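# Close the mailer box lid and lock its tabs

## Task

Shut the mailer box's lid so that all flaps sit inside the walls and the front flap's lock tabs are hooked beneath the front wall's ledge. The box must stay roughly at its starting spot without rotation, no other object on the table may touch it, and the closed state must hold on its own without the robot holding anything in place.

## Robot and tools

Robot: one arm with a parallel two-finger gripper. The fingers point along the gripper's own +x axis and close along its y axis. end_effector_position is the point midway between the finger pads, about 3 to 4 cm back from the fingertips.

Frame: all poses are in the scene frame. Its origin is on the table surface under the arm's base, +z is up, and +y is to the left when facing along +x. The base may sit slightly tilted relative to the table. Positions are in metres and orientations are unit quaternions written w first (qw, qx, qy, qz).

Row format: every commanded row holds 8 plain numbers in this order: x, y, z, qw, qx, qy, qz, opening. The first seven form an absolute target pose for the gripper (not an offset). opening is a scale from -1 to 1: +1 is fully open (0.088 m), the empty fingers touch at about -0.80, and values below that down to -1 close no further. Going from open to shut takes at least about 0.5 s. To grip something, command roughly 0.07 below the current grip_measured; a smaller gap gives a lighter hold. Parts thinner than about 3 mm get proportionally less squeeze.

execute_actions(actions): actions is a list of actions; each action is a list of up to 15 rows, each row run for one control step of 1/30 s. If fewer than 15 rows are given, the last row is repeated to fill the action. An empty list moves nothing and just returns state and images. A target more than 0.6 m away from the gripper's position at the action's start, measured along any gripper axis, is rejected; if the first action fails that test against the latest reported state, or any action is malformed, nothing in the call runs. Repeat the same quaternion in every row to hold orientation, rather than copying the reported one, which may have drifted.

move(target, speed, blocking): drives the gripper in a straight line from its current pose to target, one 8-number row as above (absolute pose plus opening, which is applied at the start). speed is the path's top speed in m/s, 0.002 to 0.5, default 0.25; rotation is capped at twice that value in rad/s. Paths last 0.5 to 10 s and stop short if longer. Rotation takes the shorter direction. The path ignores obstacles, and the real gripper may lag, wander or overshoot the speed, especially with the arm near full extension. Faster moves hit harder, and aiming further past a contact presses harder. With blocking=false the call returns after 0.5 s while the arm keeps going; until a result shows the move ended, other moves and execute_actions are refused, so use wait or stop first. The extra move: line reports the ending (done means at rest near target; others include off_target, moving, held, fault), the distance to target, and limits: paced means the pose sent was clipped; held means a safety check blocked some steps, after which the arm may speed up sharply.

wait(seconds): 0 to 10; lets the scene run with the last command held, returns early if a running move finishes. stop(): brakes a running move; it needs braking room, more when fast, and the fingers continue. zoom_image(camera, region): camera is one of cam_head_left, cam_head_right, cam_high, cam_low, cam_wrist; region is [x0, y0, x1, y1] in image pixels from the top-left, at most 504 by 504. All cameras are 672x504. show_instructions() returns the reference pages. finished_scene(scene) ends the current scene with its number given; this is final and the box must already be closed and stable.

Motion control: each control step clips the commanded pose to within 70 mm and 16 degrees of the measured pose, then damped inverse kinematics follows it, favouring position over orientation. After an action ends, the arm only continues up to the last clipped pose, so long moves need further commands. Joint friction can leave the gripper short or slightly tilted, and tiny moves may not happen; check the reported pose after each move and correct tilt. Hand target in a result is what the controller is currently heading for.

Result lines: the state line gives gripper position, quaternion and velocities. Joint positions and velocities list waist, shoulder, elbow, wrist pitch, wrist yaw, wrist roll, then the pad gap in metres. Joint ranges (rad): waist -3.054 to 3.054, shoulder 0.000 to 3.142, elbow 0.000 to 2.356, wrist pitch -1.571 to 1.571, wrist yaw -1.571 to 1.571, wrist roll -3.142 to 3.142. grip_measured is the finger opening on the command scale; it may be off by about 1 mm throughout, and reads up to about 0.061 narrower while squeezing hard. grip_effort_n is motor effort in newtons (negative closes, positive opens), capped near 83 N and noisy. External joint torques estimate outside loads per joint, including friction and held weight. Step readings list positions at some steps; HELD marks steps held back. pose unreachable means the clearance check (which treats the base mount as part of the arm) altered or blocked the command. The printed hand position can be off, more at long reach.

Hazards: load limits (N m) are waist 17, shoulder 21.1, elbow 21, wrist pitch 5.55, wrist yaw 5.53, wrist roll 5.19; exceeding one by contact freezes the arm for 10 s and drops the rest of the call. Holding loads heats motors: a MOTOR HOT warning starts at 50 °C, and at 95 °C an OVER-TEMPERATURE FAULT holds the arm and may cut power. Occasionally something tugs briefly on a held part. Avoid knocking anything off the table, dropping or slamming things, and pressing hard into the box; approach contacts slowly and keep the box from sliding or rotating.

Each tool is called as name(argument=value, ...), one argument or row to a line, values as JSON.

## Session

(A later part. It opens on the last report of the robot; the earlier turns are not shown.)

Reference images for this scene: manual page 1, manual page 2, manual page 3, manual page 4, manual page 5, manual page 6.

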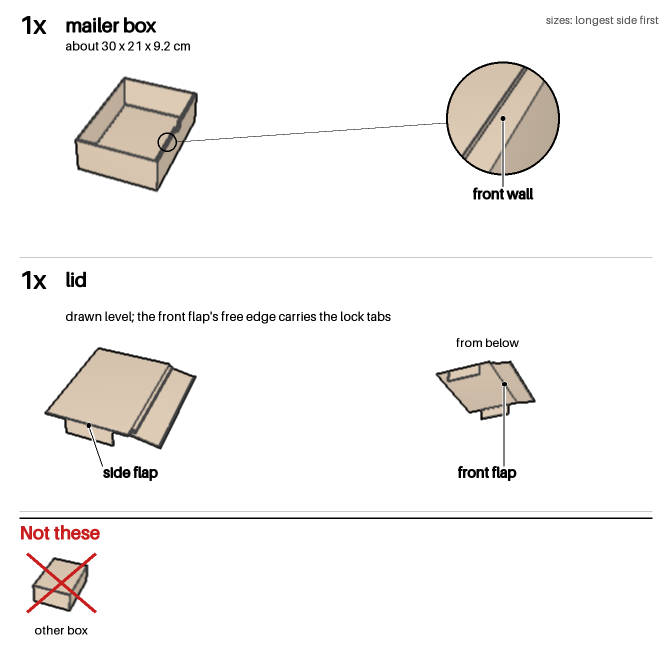

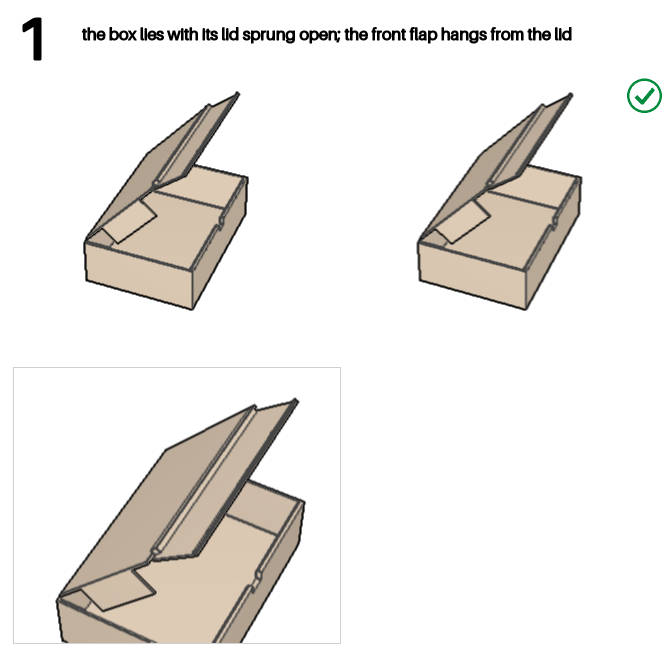

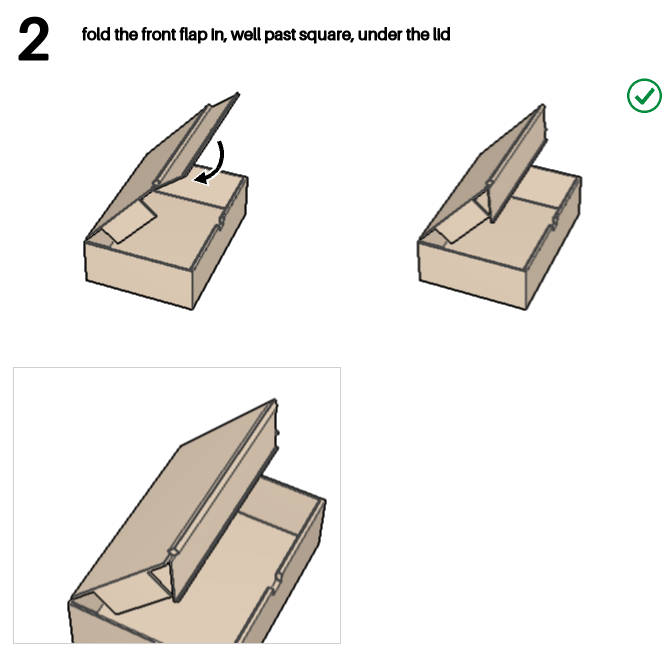

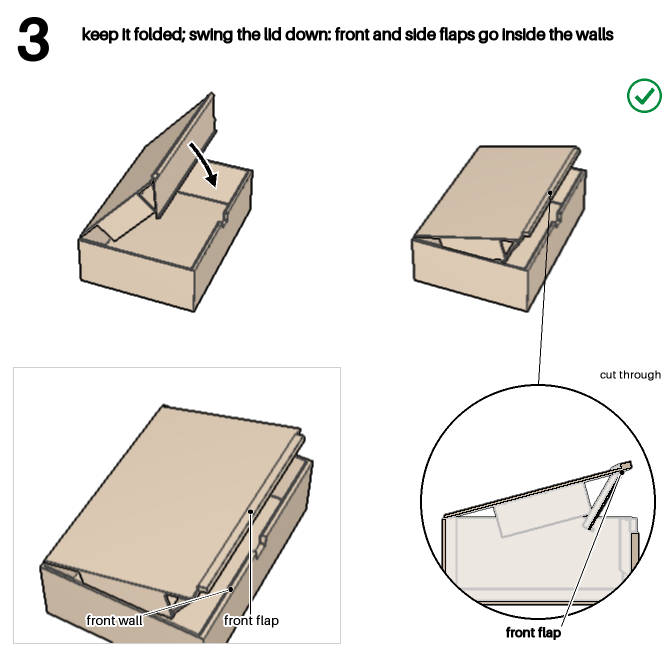

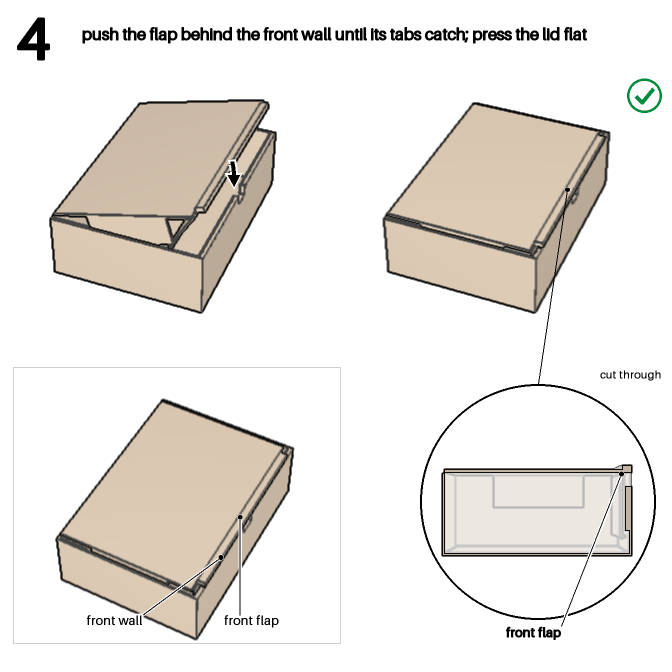

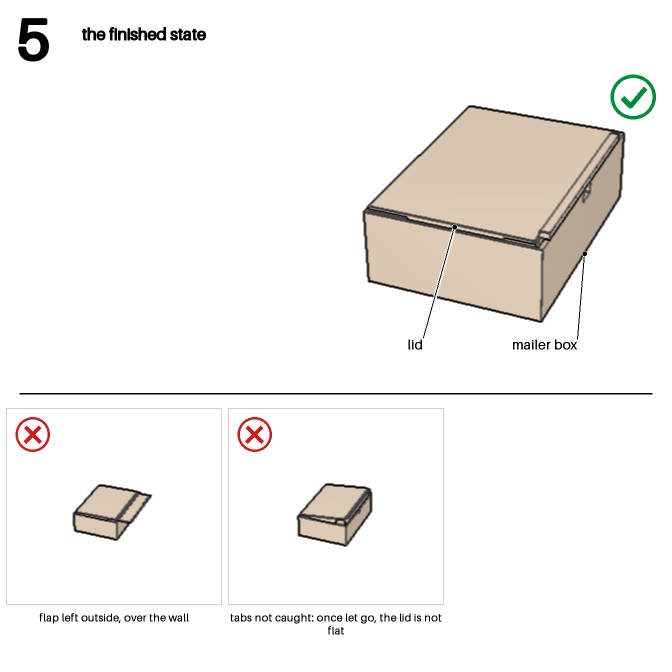

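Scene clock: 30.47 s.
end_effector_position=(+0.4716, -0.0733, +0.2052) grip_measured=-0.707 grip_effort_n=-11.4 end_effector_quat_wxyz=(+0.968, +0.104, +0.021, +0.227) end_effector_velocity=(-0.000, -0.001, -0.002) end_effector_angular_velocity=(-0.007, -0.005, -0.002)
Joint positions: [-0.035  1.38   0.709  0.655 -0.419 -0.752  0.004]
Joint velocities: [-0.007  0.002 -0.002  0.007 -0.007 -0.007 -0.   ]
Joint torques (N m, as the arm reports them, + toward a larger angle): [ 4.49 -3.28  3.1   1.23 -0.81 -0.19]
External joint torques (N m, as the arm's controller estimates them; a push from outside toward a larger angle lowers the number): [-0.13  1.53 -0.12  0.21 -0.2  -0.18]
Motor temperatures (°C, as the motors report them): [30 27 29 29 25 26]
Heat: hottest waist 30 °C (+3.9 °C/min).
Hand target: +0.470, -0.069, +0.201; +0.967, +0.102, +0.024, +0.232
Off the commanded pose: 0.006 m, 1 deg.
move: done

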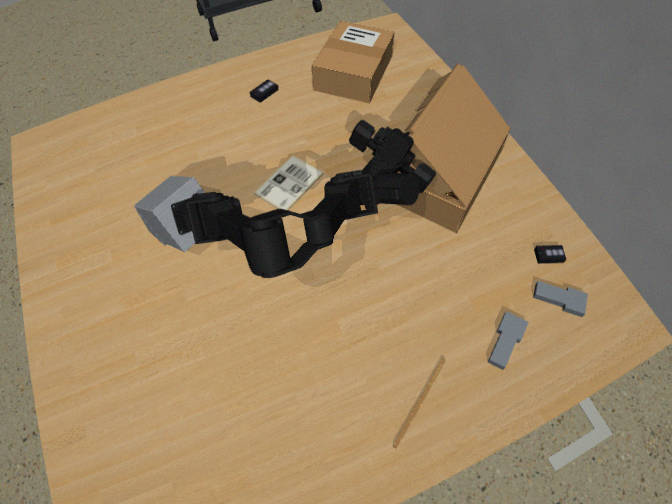

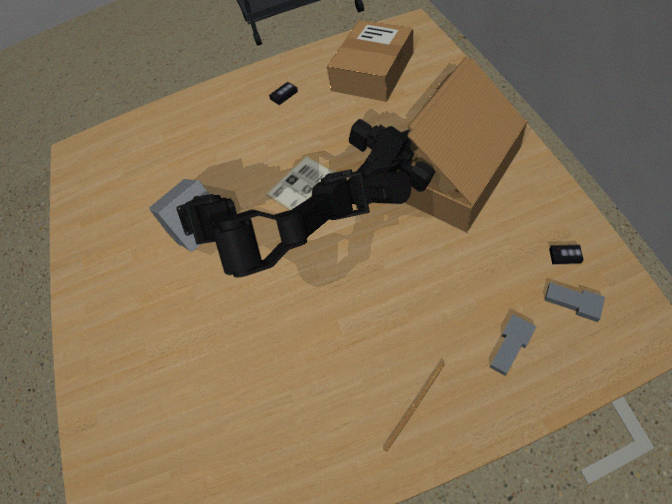

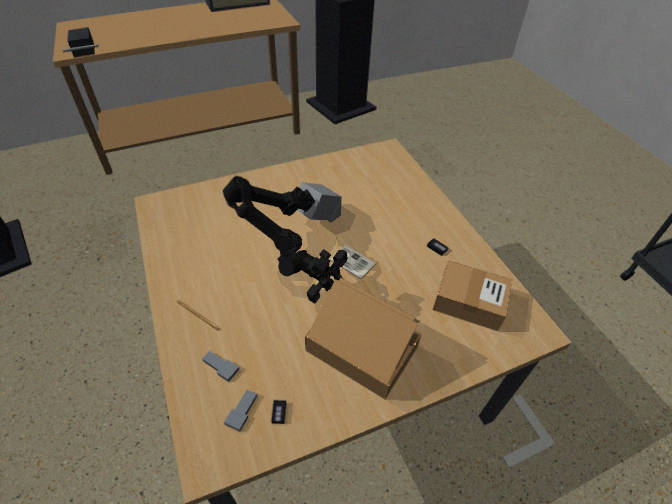

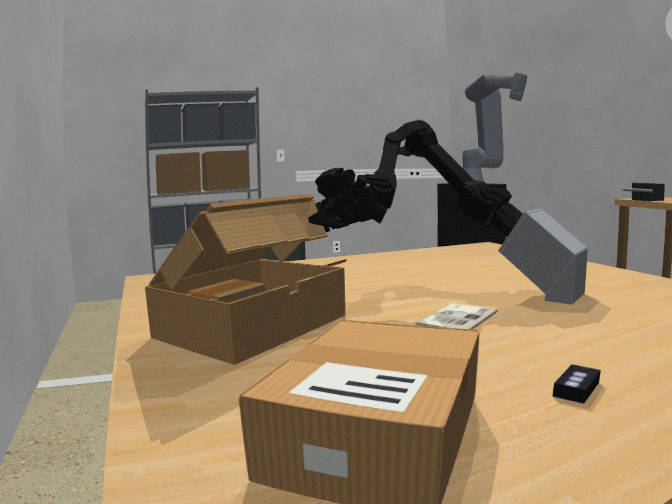

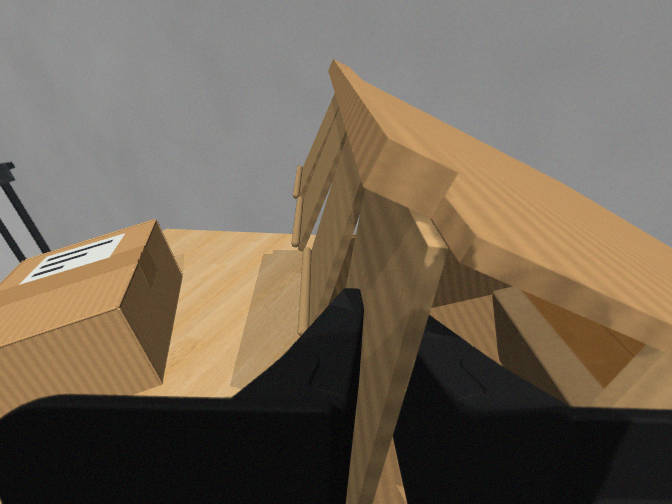

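move(
  target=[0.467,-0.065,0.172,0.97,-0.068,-0.016,0.232,-0.8],
  speed=0.12,
)

move(
  target=[0.465,-0.061,0.152,0.96,-0.152,-0.036,0.23,-0.8],
  speed=0.07,
)

Scene clock: 36.43 s.
end_effector_position=(+0.4680, -0.0675, +0.1741) grip_measured=-0.781 grip_effort_n=-83.5 end_effector_quat_wxyz=(+0.971, -0.064, -0.014, +0.229) end_effector_velocity=(-0.000, +0.001, -0.001) end_effector_angular_velocity=(-0.016, -0.009, +0.008)
Joint positions: [-0.106  1.462  0.679  0.758 -0.486 -1.101  0.001]
Joint velocities: [-0.002  0.002  0.002 -0.007 -0.007 -0.022  0.   ]
Joint torques (N m, as the arm reports them, + toward a larger angle): [ 4.82 -3.7   2.79  1.35 -0.87 -0.32]
External joint torques (N m, as the arm's controller estimates them; a push from outside toward a larger angle lowers the number): [ 0.01  1.45  0.04  0.34 -0.24 -0.33]
Motor temperatures (°C, as the motors report them): [30 27 29 29 25 26]
Heat: hottest waist 30 °C (+3.3 °C/min).
Hand target: +0.467, -0.065, +0.172; +0.970, -0.068, -0.016, +0.232
Off the commanded pose: 0.003 m, 1 deg.
move: done

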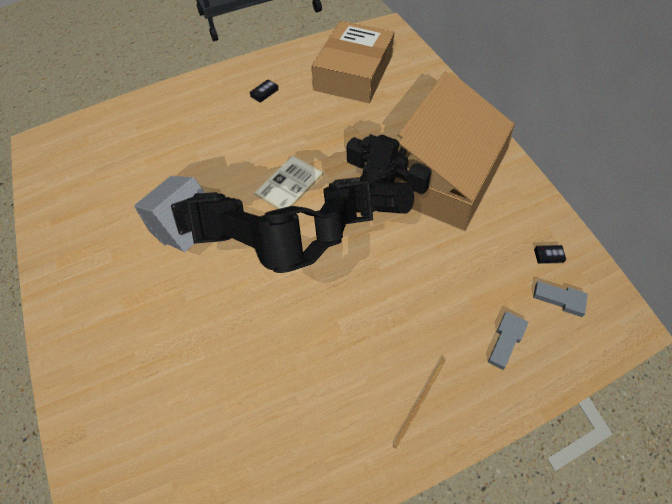

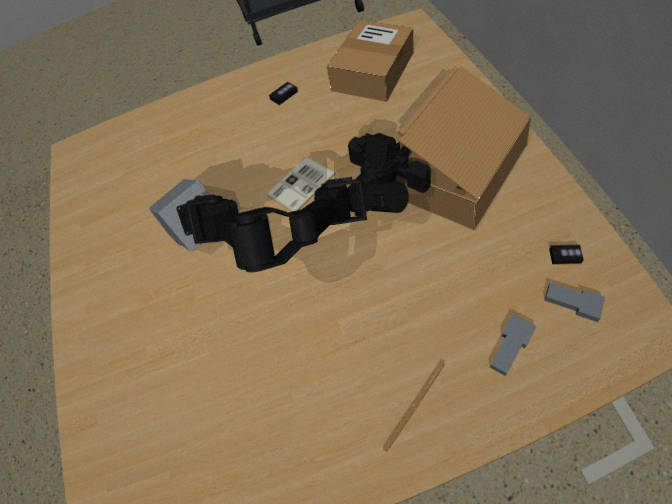

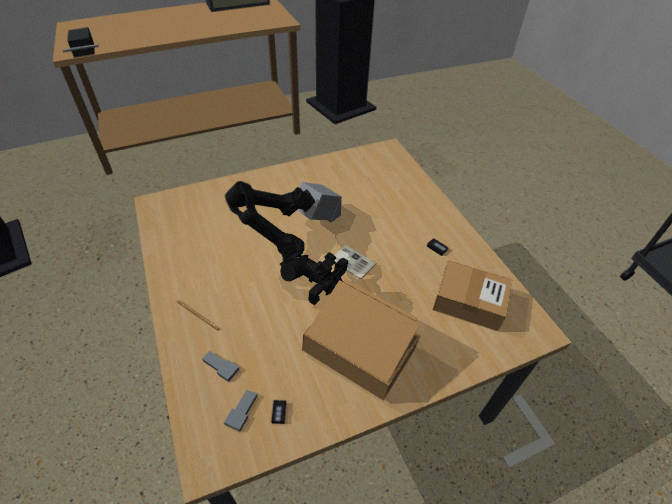

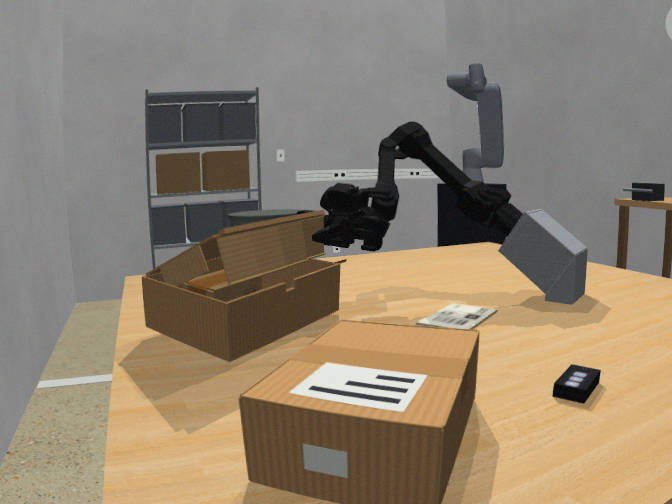

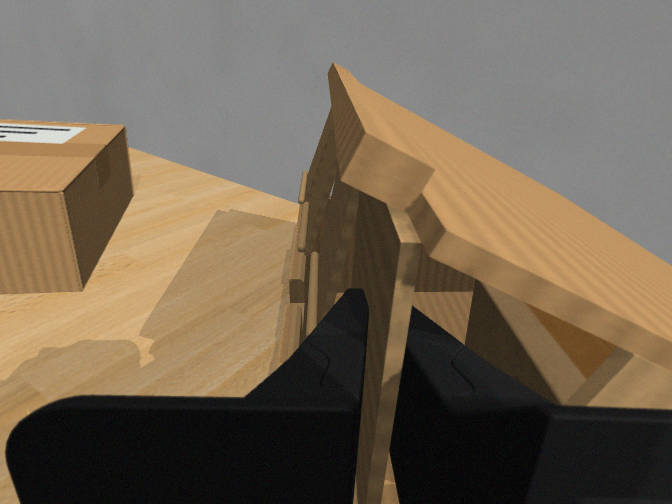

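Scene clock: 38.03 s.
end_effector_position=(+0.4661, -0.0634, +0.1545) grip_measured=-0.781 grip_effort_n=-83.5 end_effector_quat_wxyz=(+0.962, -0.149, -0.035, +0.228) end_effector_velocity=(-0.002, +0.005, -0.001) end_effector_angular_velocity=(-0.008, -0.013, +0.023)
Joint positions: [-0.15   1.527  0.667  0.834 -0.531 -1.277  0.001]
Joint velocities: [-0.002  0.007 -0.002 -0.007 -0.022 -0.022 -0.   ]
Joint torques (N m, as the arm reports them, + toward a larger angle): [ 5.06 -3.66  2.55  1.33 -0.87 -0.31]
External joint torques (N m, as the arm's controller estimates them; a push from outside toward a larger angle lowers the number): [ 0.17  1.66  0.17  0.34 -0.24 -0.33]
Motor temperatures (°C, as the motors report them): [30 28 29 29 25 26]
Heat: hottest waist 30 °C (+3.2 °C/min).
Hand target: +0.465, -0.061, +0.152; +0.961, -0.152, -0.036, +0.230
Off the commanded pose: 0.004 m, 1 deg.
move: done

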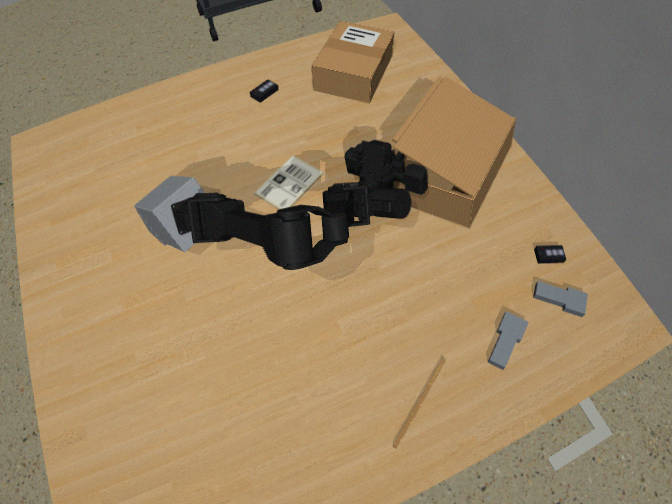

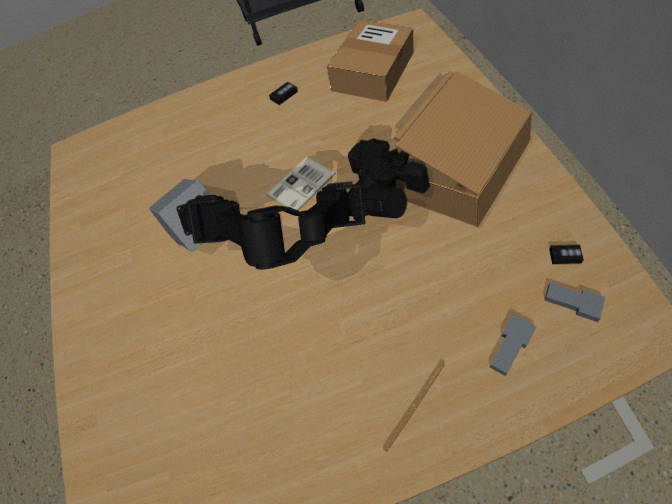

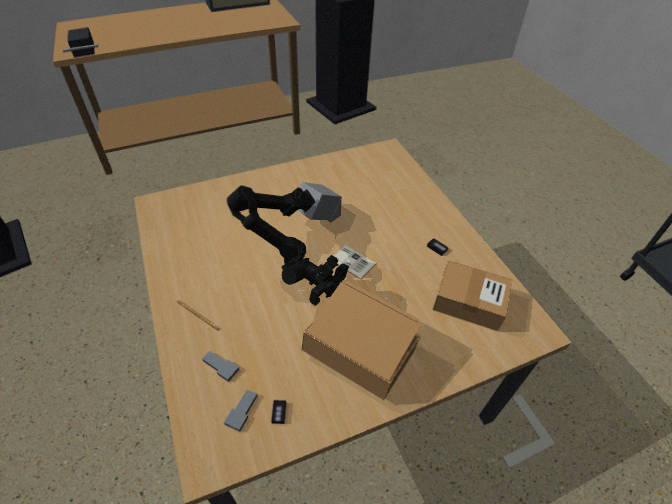

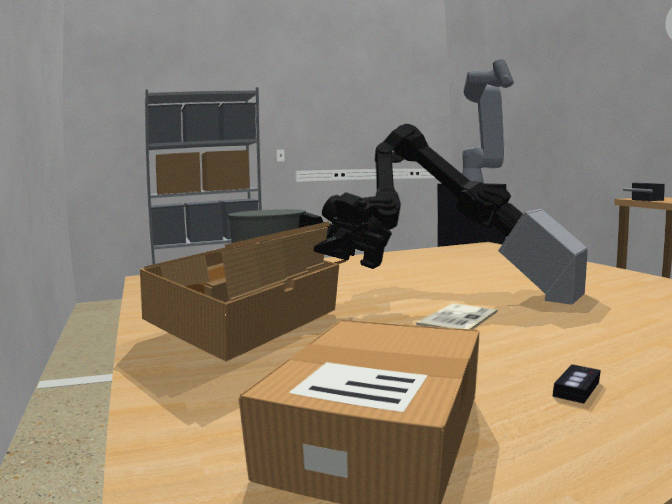

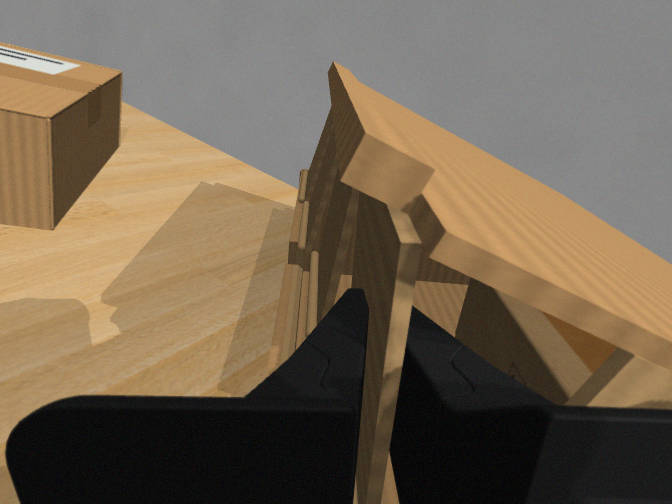

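move(
  target=[0.465,-0.061,0.178,0.972,0,0,0.233,-0.8],
  speed=0.05,
)

Scene clock: 55.60 s.
end_effector_position=(+0.4663, -0.0611, +0.1767) grip_measured=-0.781 grip_effort_n=-83.5 end_effector_quat_wxyz=(+0.973, -0.002, -0.001, +0.233) end_effector_velocity=(-0.001, +0.001, +0.002) end_effector_angular_velocity=(+0.024, +0.004, +0.007)
Joint positions: [-0.088  1.465  0.667  0.768 -0.474 -0.975  0.001]
Joint velocities: [ 0.002 -0.007 -0.002 -0.007 -0.007  0.022 -0.   ]
Joint torques (N m, as the arm reports them, + toward a larger angle): [ 5.28 -5.12  2.76  0.78 -0.51  0.08]
External joint torques (N m, as the arm's controller estimates them; a push from outside toward a larger angle lowers the number): [ 0.45 -0.06  0.01 -0.23  0.12  0.07]
Motor temperatures (°C, as the motors report them): [31 29 29 29 26 26]
Heat: hottest waist 31 °C (+3.2 °C/min).
Hand target: +0.465, -0.061, +0.178; +0.972, -0.000, -0.000, +0.233
Off the commanded pose: 0.002 m, 0 deg.
move: done

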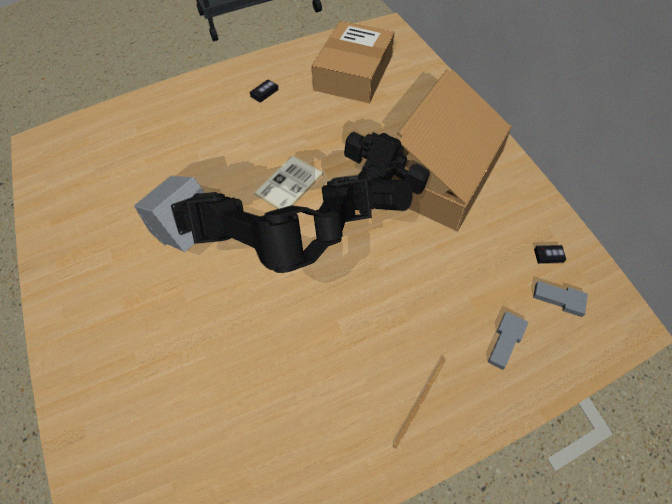

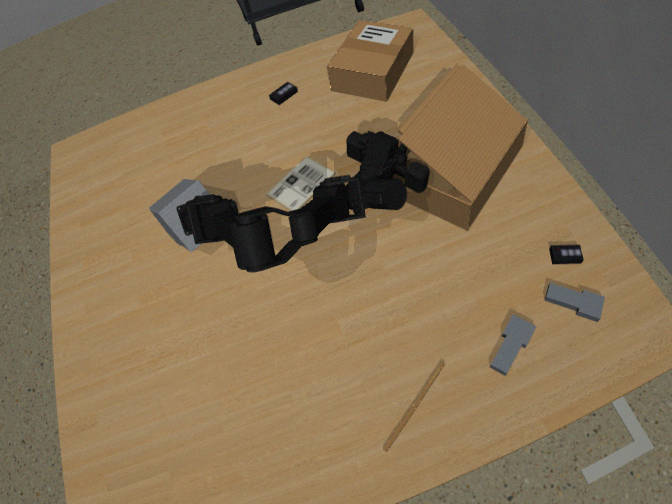

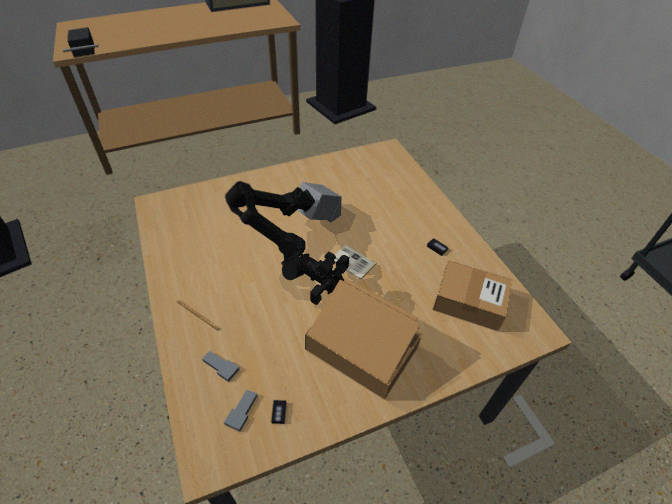

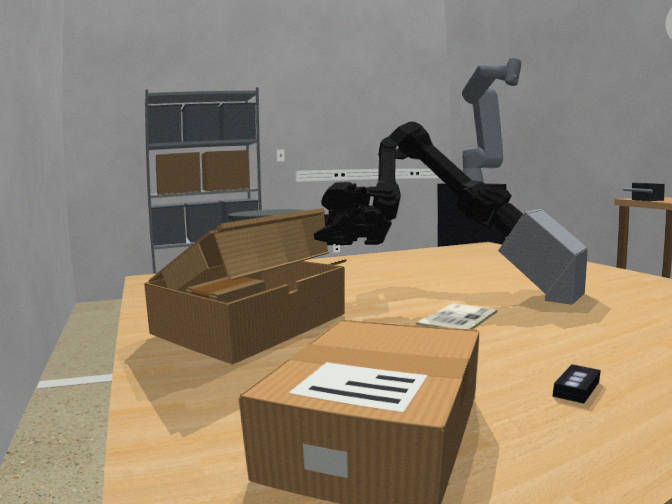

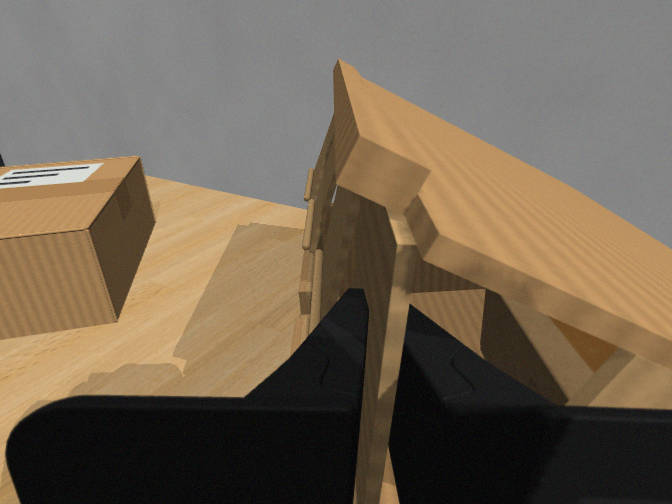

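zoom_image(
  camera="cam_low",
  region=[130,190,390,370],
)

Region (130, 190, 390, 370) of cam_low's 672x504 image, scaled by 1.938, with more detail than that image has; it fills the top 349 rows of this view, and the rest is white.

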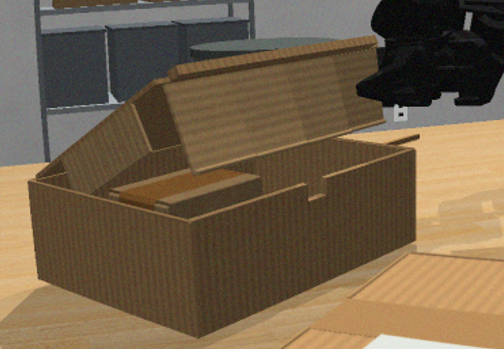

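execute_actions(
  actions=[
    [[0.465,-0.061,0.178,0.972,0,0,0.233,-0.66]],
    [[0.46,-0.0635,0.178,0.972,0,0,0.233,-0.66]],
    [[0.454,-0.0665,0.178,0.972,0,0,0.233,-0.66]],
    [[0.454,-0.0665,0.178,0.972,0,0,0.233,-0.8]],
  ],
)

move(
  target=[0.457,-0.072,0.172,0.964,-0.127,-0.03,0.231,-0.8],
  speed=0.05,
)

Scene clock: 66.93 s.
end_effector_position=(+0.4557, -0.0659, +0.1770) grip_measured=-0.781 grip_effort_n=-83.5 end_effector_quat_wxyz=(+0.973, -0.000, +0.002, +0.232) end_effector_velocity=(+0.000, -0.002, -0.001) end_effector_angular_velocity=(+0.016, +0.019, -0.004)
Joint positions: [-0.104  1.418  0.631  0.756 -0.485 -0.972  0.001]
Joint velocities: [-0.002 -0.002  0.002 -0.007  0.007  0.022 -0.   ]
Joint torques (N m, as the arm reports them, + toward a larger angle): [ 4.65 -4.99  2.56  0.9  -0.88 -0.01]
External joint torques (N m, as the arm's controller estimates them; a push from outside toward a larger angle lowers the number): [ 0.15 -0.07 -0.19 -0.11 -0.27 -0.02]
External joint torques at the end of the 1st action: [ 0.16 -0.02  0.03 -0.15  0.11  0.05]
External joint torques at the end of the 2nd action: [-0.12 -0.1  -0.2  -0.17 -0.24  0.03]
External joint torques at the end of the 3rd action: [-0.04 -0.11 -0.3  -0.17 -0.27  0.02]
Motor temperatures (°C, as the motors report them): [31 30 29 29 26 26]
Heat: hottest waist 31 °C (+3.0 °C/min).
Hand target: +0.454, -0.066, +0.178; +0.972, +0.000, -0.000, +0.233
Off the commanded pose: 0.002 m, 0 deg.
Step readings (end_effector_position; steps 1 to 15: 1st action; 16 to 30: 2nd action; 31 to 45: 3rd action; 46 to 60: 4th action):
0: (+0.4662, -0.0610, +0.1768)
1: (+0.4662, -0.0611, +0.1769)
2: (+0.4662, -0.0611, +0.1768)
4: (+0.4662, -0.0610, +0.1768)
8: (+0.4662, -0.0604, +0.1773)
15: (+0.4662, -0.0602, +0.1775)
16: (+0.4658, -0.0604, +0.1778)
17: (+0.4649, -0.0606, +0.1777)
19: (+0.4638, -0.0616, +0.1781)
23: (+0.4627, -0.0626, +0.1782)
30: (+0.4622, -0.0628, +0.1779)
31: (+0.4615, -0.0630, +0.1780)
32: (+0.4603, -0.0635, +0.1779)
34: (+0.4583, -0.0646, +0.1779)
38: (+0.4570, -0.0658, +0.1781)
45: (+0.4563, -0.0659, +0.1779)
46: (+0.4563, -0.0660, +0.1780)
47: (+0.4562, -0.0660, +0.1778)
49: (+0.4560, -0.0663, +0.1774)
53: (+0.4558, -0.0660, +0.1771)
60: end_effector_position above

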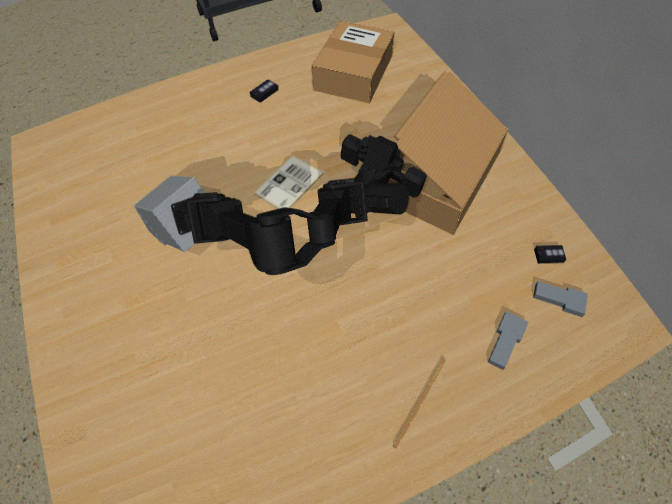

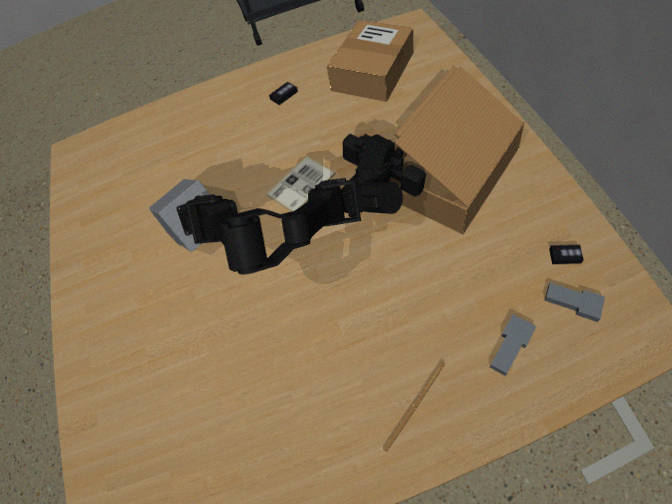

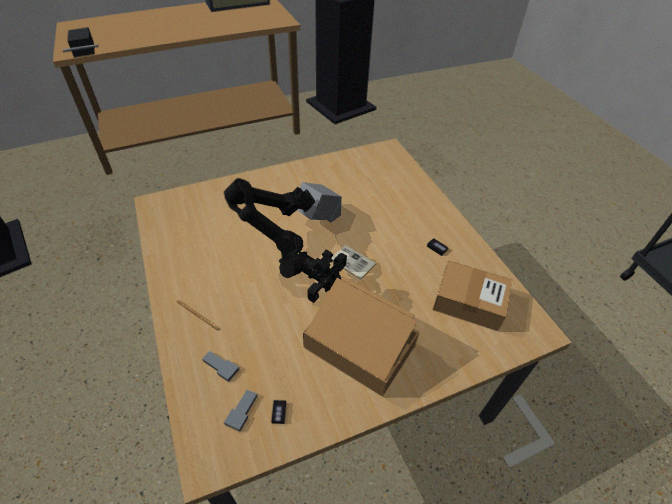

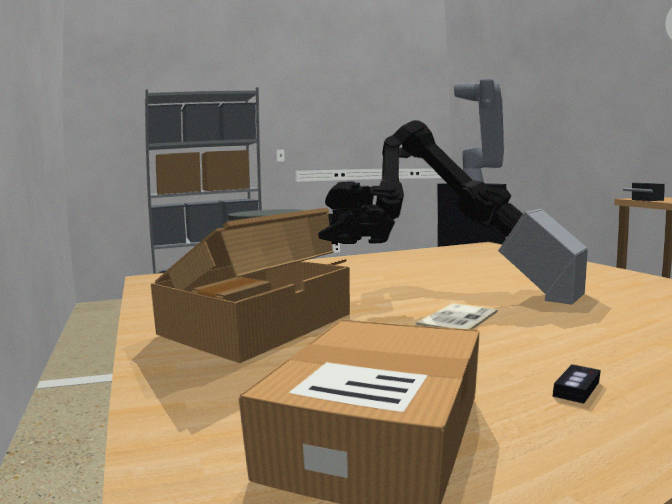

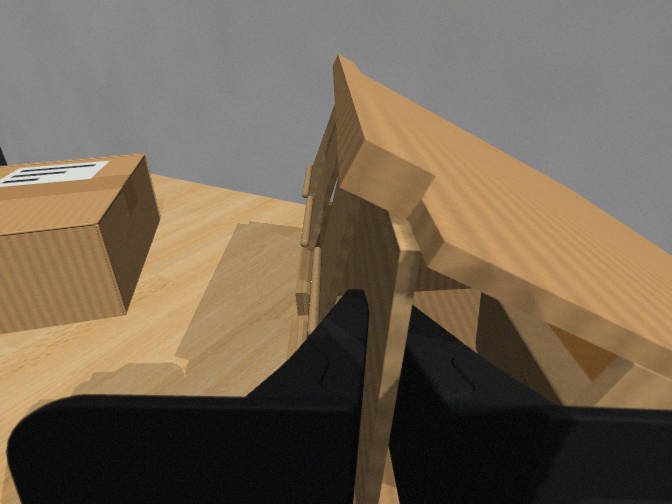

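Scene clock: 69.83 s.
end_effector_position=(+0.4551, -0.0712, +0.1719) grip_measured=-0.781 grip_effort_n=-83.5 end_effector_quat_wxyz=(+0.965, -0.122, -0.026, +0.231) end_effector_velocity=(-0.001, +0.001, -0.003) end_effector_angular_velocity=(-0.019, +0.009, +0.007)
Joint positions: [-0.131  1.418  0.636  0.749 -0.511 -1.225  0.001]
Joint velocities: [-0.002 -0.002  0.002 -0.022  0.007 -0.022  0.   ]
Joint torques (N m, as the arm reports them, + toward a larger angle): [ 4.46 -3.7   4.25  1.   -0.91 -0.26]
External joint torques (N m, as the arm's controller estimates them; a push from outside toward a larger angle lowers the number): [-0.04  1.27  1.61  0.03 -0.29 -0.28]
Motor temperatures (°C, as the motors report them): [32 30 29 29 26 26]
Heat: hottest waist 32 °C (+4.0 °C/min).
Hand target: +0.457, -0.072, +0.172; +0.964, -0.127, -0.030, +0.231
Off the commanded pose: 0.002 m, 1 deg.
move: done

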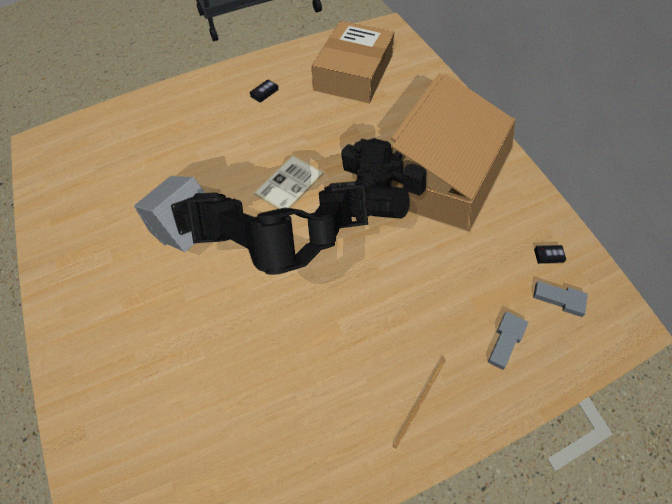

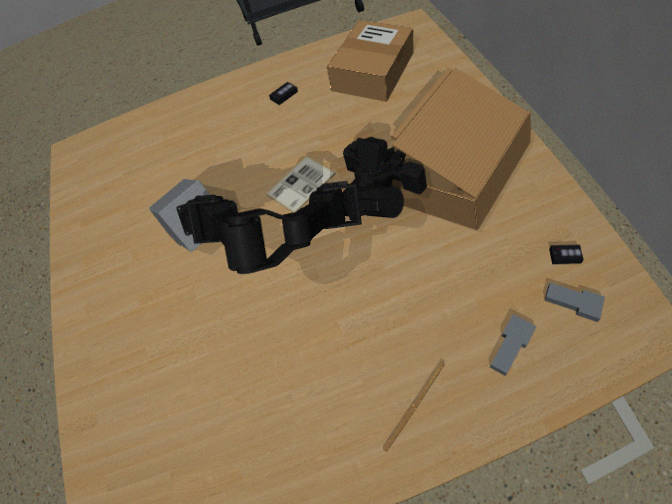

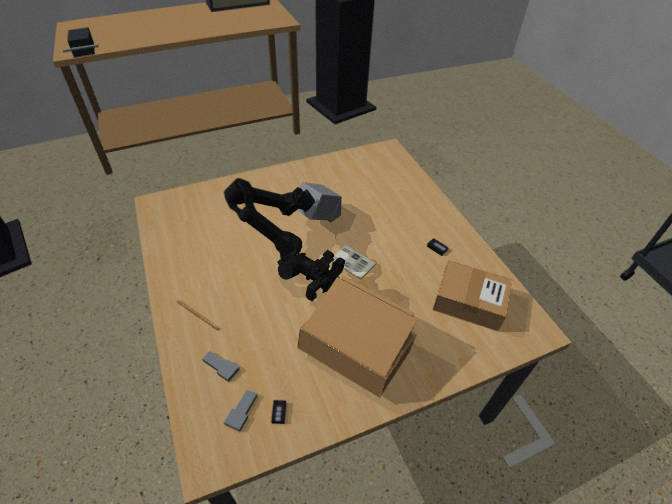

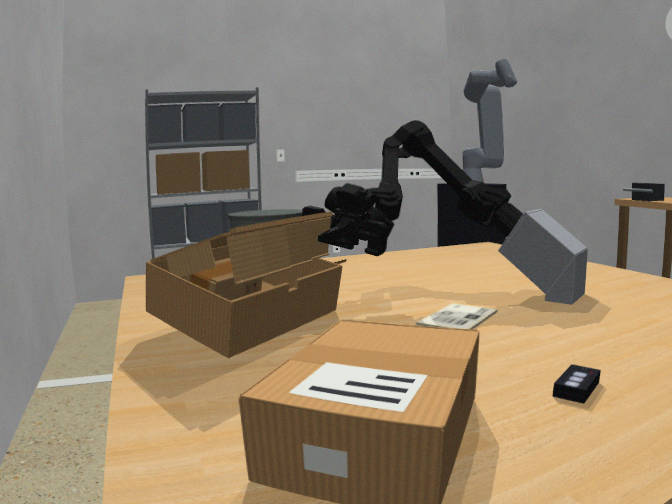

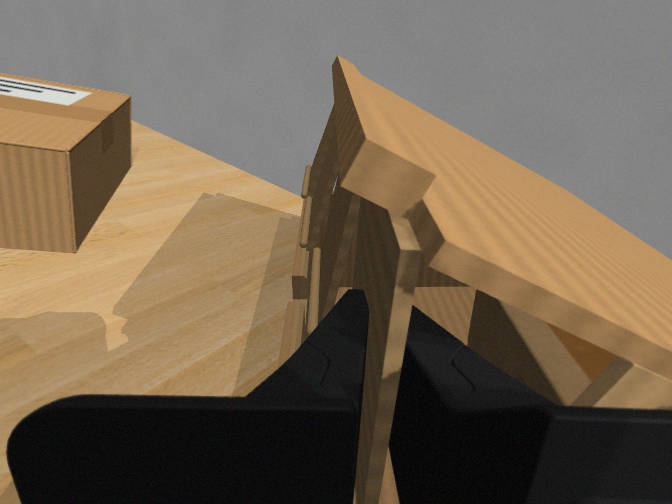

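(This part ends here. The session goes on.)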